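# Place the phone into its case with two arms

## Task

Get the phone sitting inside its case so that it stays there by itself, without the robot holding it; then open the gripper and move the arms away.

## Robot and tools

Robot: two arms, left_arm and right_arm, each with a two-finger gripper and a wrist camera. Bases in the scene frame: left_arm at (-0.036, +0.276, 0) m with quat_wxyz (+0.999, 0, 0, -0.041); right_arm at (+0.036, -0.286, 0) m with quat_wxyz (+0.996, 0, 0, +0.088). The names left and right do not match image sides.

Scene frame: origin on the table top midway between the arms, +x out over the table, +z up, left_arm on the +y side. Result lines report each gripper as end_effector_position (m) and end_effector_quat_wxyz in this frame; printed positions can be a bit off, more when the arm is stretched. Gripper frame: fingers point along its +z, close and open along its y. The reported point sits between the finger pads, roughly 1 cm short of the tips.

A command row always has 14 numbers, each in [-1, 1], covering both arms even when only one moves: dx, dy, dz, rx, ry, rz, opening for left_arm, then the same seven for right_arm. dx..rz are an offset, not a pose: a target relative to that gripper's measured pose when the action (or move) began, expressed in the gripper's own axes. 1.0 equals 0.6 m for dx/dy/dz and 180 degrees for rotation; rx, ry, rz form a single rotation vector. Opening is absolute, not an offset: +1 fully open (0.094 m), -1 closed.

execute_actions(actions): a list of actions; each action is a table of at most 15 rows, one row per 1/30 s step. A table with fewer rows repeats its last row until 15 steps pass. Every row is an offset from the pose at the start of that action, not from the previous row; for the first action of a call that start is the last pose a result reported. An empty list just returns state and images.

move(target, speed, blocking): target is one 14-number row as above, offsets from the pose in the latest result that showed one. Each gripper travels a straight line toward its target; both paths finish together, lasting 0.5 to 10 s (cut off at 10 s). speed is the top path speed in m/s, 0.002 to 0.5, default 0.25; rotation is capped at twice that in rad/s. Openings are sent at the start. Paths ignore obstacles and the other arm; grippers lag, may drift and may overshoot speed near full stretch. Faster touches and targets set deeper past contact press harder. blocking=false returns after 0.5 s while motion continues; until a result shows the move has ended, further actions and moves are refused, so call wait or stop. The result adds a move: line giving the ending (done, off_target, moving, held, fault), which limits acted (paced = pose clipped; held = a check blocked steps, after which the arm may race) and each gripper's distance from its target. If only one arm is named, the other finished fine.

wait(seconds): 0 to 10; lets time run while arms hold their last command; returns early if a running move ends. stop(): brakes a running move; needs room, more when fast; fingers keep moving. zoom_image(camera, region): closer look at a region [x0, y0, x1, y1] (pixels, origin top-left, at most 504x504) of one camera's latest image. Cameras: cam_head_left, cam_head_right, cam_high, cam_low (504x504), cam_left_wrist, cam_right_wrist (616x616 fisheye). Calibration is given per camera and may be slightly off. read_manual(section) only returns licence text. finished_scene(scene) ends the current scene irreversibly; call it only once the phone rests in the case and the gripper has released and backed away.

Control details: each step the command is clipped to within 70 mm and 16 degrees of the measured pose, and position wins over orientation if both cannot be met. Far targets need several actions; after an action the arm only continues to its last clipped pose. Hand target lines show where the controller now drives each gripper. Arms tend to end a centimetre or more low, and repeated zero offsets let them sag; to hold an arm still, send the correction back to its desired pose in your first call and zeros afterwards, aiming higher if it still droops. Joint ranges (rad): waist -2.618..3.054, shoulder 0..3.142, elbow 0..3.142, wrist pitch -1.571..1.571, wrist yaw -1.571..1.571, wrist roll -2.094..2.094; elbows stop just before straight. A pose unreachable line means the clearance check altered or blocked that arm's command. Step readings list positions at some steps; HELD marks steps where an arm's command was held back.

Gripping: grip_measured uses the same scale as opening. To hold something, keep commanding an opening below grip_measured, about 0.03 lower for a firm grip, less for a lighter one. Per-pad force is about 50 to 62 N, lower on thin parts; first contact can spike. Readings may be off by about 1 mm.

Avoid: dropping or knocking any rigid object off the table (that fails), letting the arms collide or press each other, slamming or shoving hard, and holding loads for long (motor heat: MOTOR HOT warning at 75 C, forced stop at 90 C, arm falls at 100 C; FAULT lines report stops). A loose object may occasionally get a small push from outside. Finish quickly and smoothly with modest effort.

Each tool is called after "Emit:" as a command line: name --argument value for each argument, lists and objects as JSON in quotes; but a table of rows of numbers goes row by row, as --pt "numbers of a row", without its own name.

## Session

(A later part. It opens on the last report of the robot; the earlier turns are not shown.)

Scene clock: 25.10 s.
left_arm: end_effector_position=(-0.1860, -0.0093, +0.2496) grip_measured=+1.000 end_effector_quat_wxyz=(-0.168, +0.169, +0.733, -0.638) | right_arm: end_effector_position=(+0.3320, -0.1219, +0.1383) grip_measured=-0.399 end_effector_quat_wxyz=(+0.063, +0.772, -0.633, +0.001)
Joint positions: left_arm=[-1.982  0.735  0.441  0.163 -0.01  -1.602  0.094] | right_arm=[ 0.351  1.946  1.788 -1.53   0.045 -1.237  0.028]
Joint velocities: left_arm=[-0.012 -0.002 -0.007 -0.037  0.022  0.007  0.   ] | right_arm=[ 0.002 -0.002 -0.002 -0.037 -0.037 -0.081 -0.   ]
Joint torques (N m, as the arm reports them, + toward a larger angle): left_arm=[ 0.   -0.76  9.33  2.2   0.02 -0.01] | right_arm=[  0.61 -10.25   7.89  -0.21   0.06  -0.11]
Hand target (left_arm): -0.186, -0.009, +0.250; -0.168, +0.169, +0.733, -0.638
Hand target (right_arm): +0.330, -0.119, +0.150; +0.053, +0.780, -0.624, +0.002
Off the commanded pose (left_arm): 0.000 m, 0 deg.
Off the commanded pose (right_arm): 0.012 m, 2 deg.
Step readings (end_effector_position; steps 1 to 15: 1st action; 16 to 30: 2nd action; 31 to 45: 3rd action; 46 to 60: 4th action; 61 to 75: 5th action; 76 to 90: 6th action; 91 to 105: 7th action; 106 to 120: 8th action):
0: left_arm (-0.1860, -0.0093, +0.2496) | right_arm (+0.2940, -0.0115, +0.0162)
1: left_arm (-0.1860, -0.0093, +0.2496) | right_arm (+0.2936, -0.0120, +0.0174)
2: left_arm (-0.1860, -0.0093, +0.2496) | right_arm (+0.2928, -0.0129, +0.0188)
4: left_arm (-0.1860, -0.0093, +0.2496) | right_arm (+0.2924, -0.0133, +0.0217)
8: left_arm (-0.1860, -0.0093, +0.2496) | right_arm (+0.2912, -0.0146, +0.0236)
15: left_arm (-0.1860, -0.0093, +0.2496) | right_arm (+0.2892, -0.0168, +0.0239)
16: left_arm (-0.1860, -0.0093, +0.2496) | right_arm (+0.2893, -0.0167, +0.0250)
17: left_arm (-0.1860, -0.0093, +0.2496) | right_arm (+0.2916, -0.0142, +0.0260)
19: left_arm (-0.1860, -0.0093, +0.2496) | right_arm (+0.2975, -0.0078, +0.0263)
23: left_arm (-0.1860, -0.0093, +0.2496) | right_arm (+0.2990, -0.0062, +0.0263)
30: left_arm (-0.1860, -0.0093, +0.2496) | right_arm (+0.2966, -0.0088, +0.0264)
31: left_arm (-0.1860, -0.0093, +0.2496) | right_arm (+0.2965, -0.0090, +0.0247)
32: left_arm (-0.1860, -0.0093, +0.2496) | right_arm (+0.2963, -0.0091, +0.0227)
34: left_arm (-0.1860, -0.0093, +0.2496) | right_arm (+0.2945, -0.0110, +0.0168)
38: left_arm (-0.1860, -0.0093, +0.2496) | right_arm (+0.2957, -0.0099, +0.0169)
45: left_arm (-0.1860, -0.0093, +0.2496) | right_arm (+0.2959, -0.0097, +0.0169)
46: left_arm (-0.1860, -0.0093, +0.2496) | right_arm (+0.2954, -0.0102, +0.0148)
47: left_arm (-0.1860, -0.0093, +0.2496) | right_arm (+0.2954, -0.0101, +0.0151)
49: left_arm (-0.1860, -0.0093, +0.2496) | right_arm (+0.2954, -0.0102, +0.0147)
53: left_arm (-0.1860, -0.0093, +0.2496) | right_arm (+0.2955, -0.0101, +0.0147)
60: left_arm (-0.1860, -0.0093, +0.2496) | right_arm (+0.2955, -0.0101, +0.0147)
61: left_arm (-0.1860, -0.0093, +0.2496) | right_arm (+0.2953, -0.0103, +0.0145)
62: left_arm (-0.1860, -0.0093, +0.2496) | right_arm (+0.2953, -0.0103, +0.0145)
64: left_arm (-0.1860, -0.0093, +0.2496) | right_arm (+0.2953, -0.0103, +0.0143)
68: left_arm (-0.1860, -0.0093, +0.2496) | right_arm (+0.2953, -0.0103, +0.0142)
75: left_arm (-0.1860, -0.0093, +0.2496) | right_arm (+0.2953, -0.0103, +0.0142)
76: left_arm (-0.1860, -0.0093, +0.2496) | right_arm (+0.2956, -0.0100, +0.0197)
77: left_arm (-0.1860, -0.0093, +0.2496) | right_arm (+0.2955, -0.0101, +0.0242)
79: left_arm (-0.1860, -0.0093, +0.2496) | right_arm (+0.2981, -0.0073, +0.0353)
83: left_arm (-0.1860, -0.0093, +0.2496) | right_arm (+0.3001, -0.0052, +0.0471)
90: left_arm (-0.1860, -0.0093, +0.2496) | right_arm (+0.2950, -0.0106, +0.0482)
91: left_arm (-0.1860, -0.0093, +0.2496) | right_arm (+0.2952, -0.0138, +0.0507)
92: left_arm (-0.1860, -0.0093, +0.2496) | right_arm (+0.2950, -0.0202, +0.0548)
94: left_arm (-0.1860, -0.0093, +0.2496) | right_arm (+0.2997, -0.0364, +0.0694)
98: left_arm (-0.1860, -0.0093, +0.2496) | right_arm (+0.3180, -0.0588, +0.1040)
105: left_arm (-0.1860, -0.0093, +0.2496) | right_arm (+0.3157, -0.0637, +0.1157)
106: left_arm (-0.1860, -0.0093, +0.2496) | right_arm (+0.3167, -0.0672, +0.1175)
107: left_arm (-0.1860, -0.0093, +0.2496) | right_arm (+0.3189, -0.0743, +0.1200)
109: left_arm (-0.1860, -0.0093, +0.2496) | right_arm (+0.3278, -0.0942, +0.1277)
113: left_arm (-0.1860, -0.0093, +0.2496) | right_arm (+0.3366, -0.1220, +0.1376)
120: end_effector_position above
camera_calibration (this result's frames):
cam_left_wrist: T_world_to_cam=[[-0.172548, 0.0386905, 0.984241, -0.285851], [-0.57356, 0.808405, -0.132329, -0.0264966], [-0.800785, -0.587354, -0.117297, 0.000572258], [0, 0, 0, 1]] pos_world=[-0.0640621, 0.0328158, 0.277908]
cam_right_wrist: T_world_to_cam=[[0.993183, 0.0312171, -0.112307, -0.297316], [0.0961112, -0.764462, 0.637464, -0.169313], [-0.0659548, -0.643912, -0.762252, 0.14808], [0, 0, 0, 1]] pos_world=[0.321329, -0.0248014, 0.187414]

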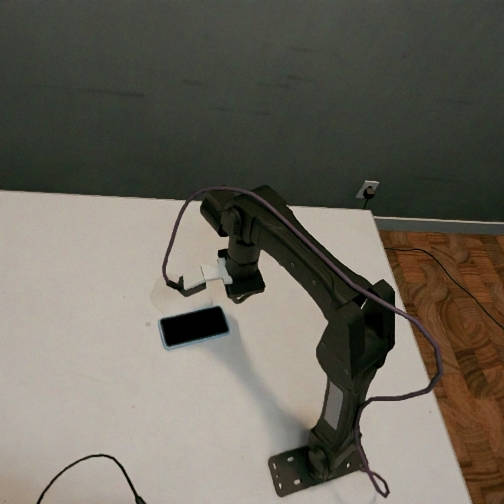

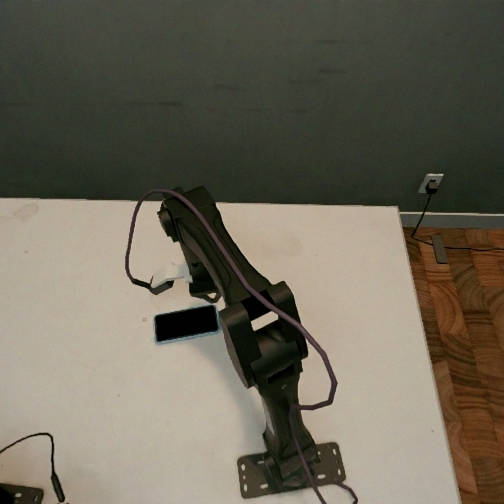

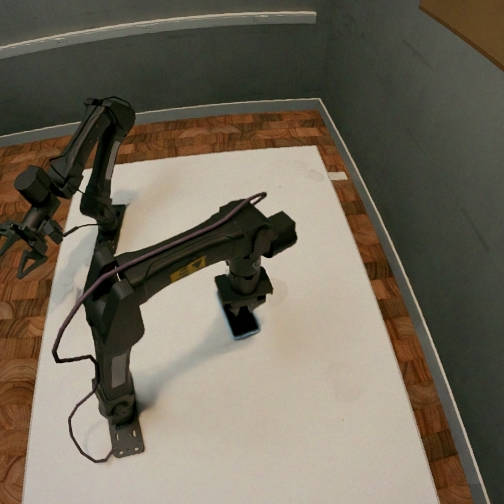

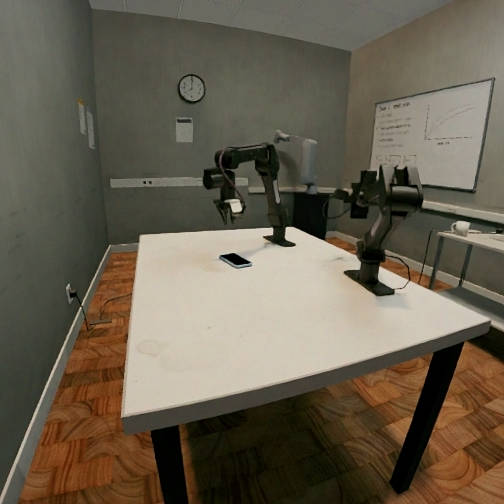

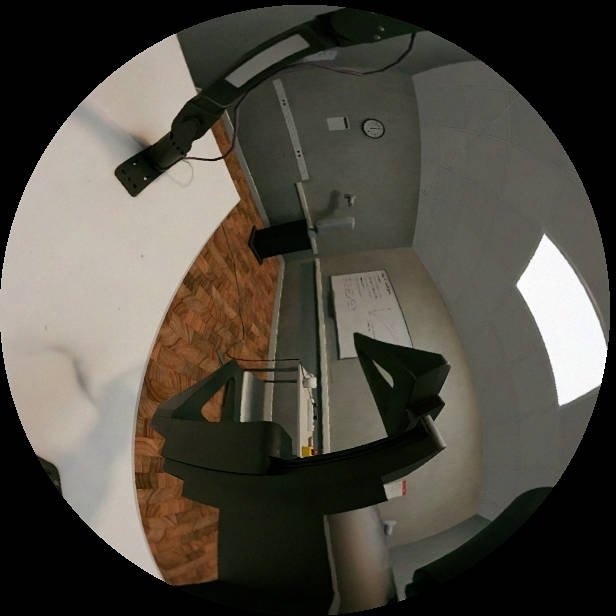

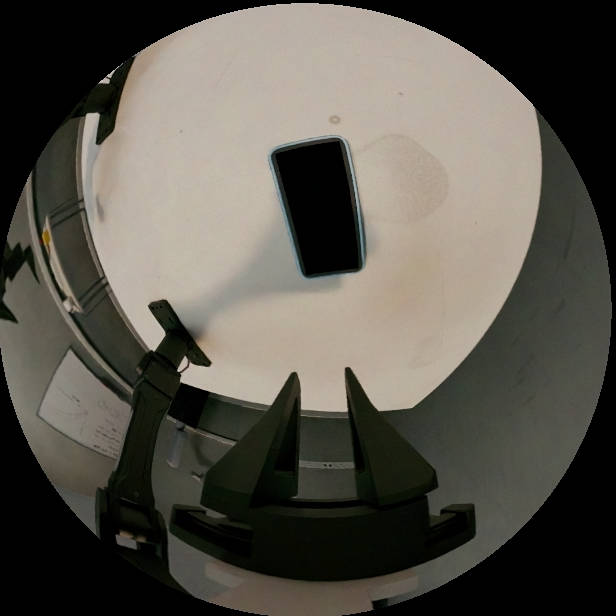

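Emit:
move --target '[0,0,0,0,0,0,1, 0.25,0.05,-0.03,0,0,0,0.5]' --speed 0.4

Emit:
zoom_image --camera "cam_head_left" --region '[140, 280, 260, 370]'

Emit:
zoom_image --camera "cam_high" --region '[200, 270, 280, 350]'

Scene clock: 26.40 s.
left_arm: end_effector_position=(-0.1860, -0.0093, +0.2496) grip_measured=+1.000 end_effector_quat_wxyz=(-0.168, +0.169, +0.733, -0.638) | right_arm: end_effector_position=(+0.3381, -0.2735, +0.1643) grip_measured=+0.498 end_effector_quat_wxyz=(+0.060, +0.766, -0.640, -0.001)
Joint positions: left_arm=[-1.982  0.735  0.441  0.163 -0.01  -1.602  0.094] | right_arm=[-0.088  1.777  1.673 -1.553  0.083 -1.657  0.07 ]
Joint velocities: left_arm=[-0.002 -0.012  0.002 -0.037 -0.022 -0.066  0.   ] | right_arm=[ 0.012 -0.022 -0.012 -0.051 -0.022  0.022 -0.   ]
Joint torques (N m, as the arm reports them, + toward a larger angle): left_arm=[-0.02 -0.77  9.3   2.21  0.02 -0.02] | right_arm=[ 0.49 -8.7   5.97 -0.19  0.04 -0.16]
Hand target (left_arm): -0.186, -0.009, +0.250; -0.168, +0.169, +0.733, -0.638
Hand target (right_arm): +0.332, -0.271, +0.170; +0.058, +0.772, -0.633, -0.005
Off the commanded pose (left_arm): 0.000 m, 0 deg.
Off the commanded pose (right_arm): 0.008 m, 1 deg.
move: done
camera_calibration (this result's frames):
cam_left_wrist: T_world_to_cam=[[-0.172548, 0.0386905, 0.984241, -0.285851], [-0.57356, 0.808405, -0.132329, -0.0264966], [-0.800785, -0.587354, -0.117297, 0.000572258], [0, 0, 0, 1]] pos_world=[-0.0640621, 0.0328158, 0.277908]
cam_right_wrist: T_world_to_cam=[[0.993812, 0.0126198, -0.110353, -0.301356], [0.0800544, -0.770098, 0.632882, -0.29772], [-0.076996, -0.6378, -0.766344, 0.0766605], [0, 0, 0, 1]] pos_world=[0.329228, -0.176576, 0.213914]

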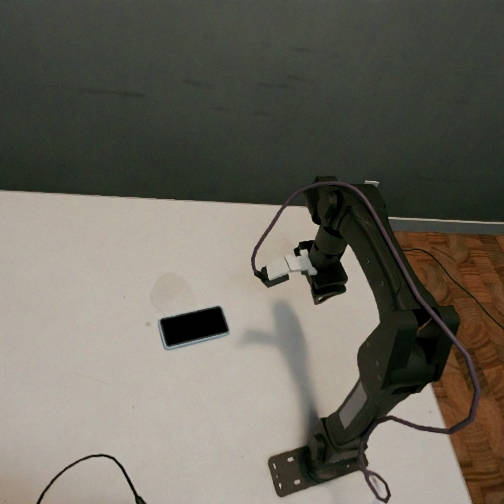

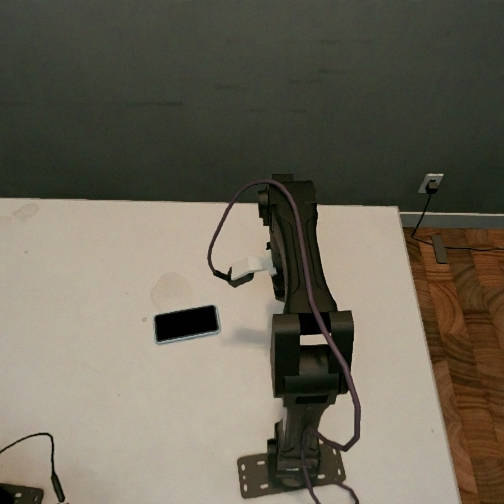

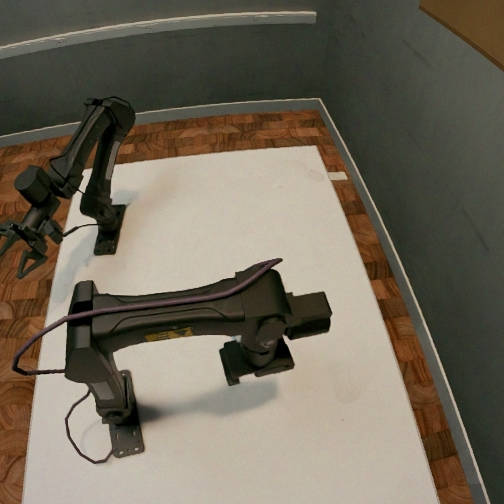

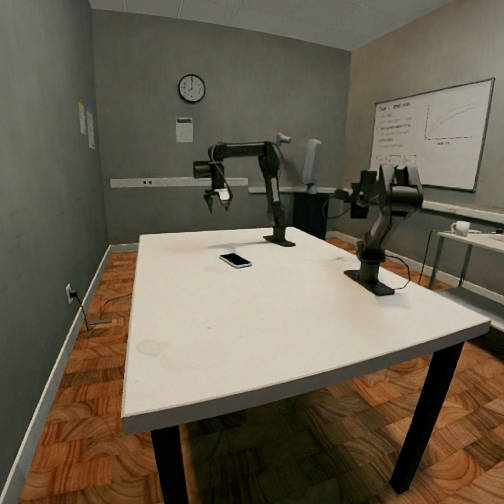

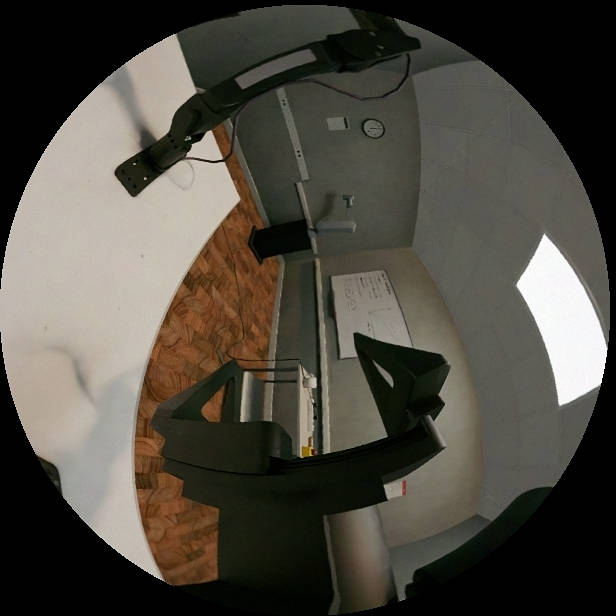

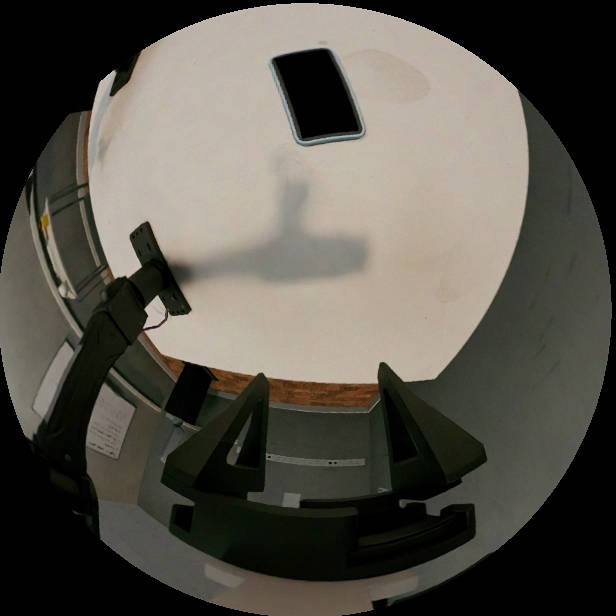

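Region (140, 280, 260, 370) of cam_head_left's 504x504 image, scaled by 4.200, with more detail than that image has; it fills the top 378 rows of this view, and the rest is white.

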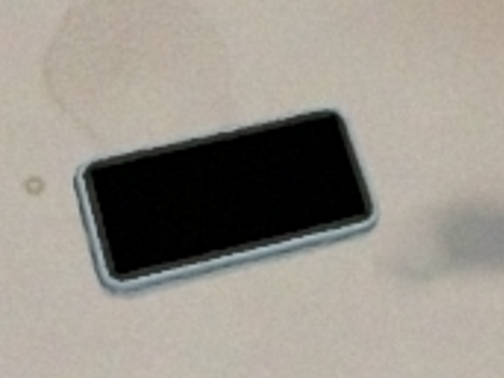

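Region (200, 270, 280, 350) of cam_high's 504x504 image, scaled by 6.300, with more detail than that image has.

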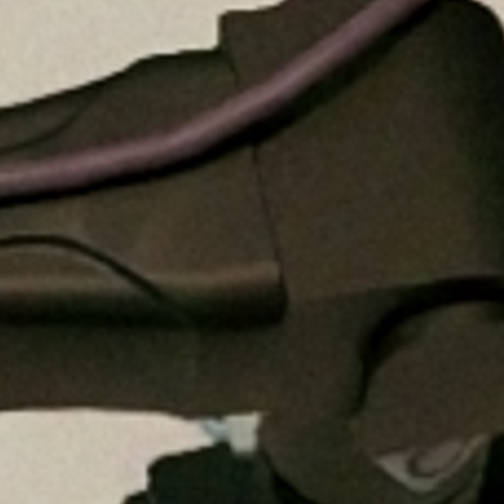

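Emit:
zoom_image --camera "cam_right_wrist" --region '[250, 30, 390, 170]'

Emit:
zoom_image --camera "cam_head_right" --region '[140, 290, 230, 355]'

Emit:
zoom_image --camera "cam_low" --region '[212, 245, 262, 275]'

Region (250, 30, 390, 170) of cam_right_wrist's 616x616 image, scaled by 3.600, with more detail than that image has.

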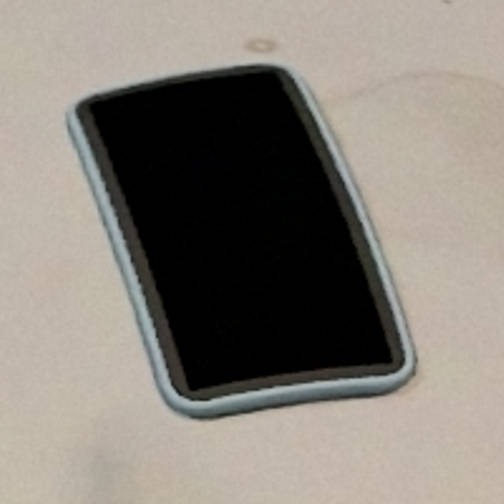

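Region (140, 290, 230, 355) of cam_head_right's 504x504 image, scaled by 5.600, with more detail than that image has.

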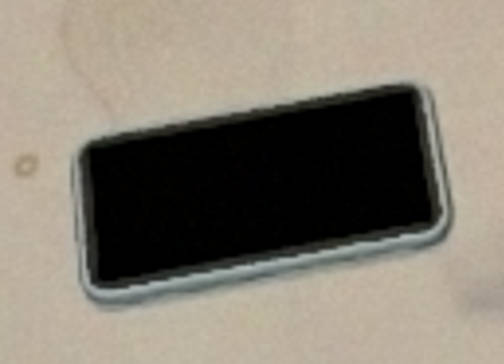

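Region (212, 245, 262, 275) of cam_low's 504x504 image, scaled by 10.080, with more detail than that image has; it fills the top 302 rows of this view, and the rest is white.

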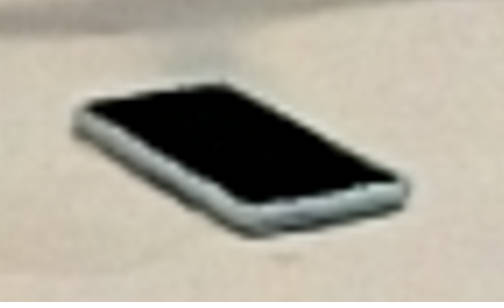

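Emit:
finished_scene --scene 1

The scene is finished: the task was done.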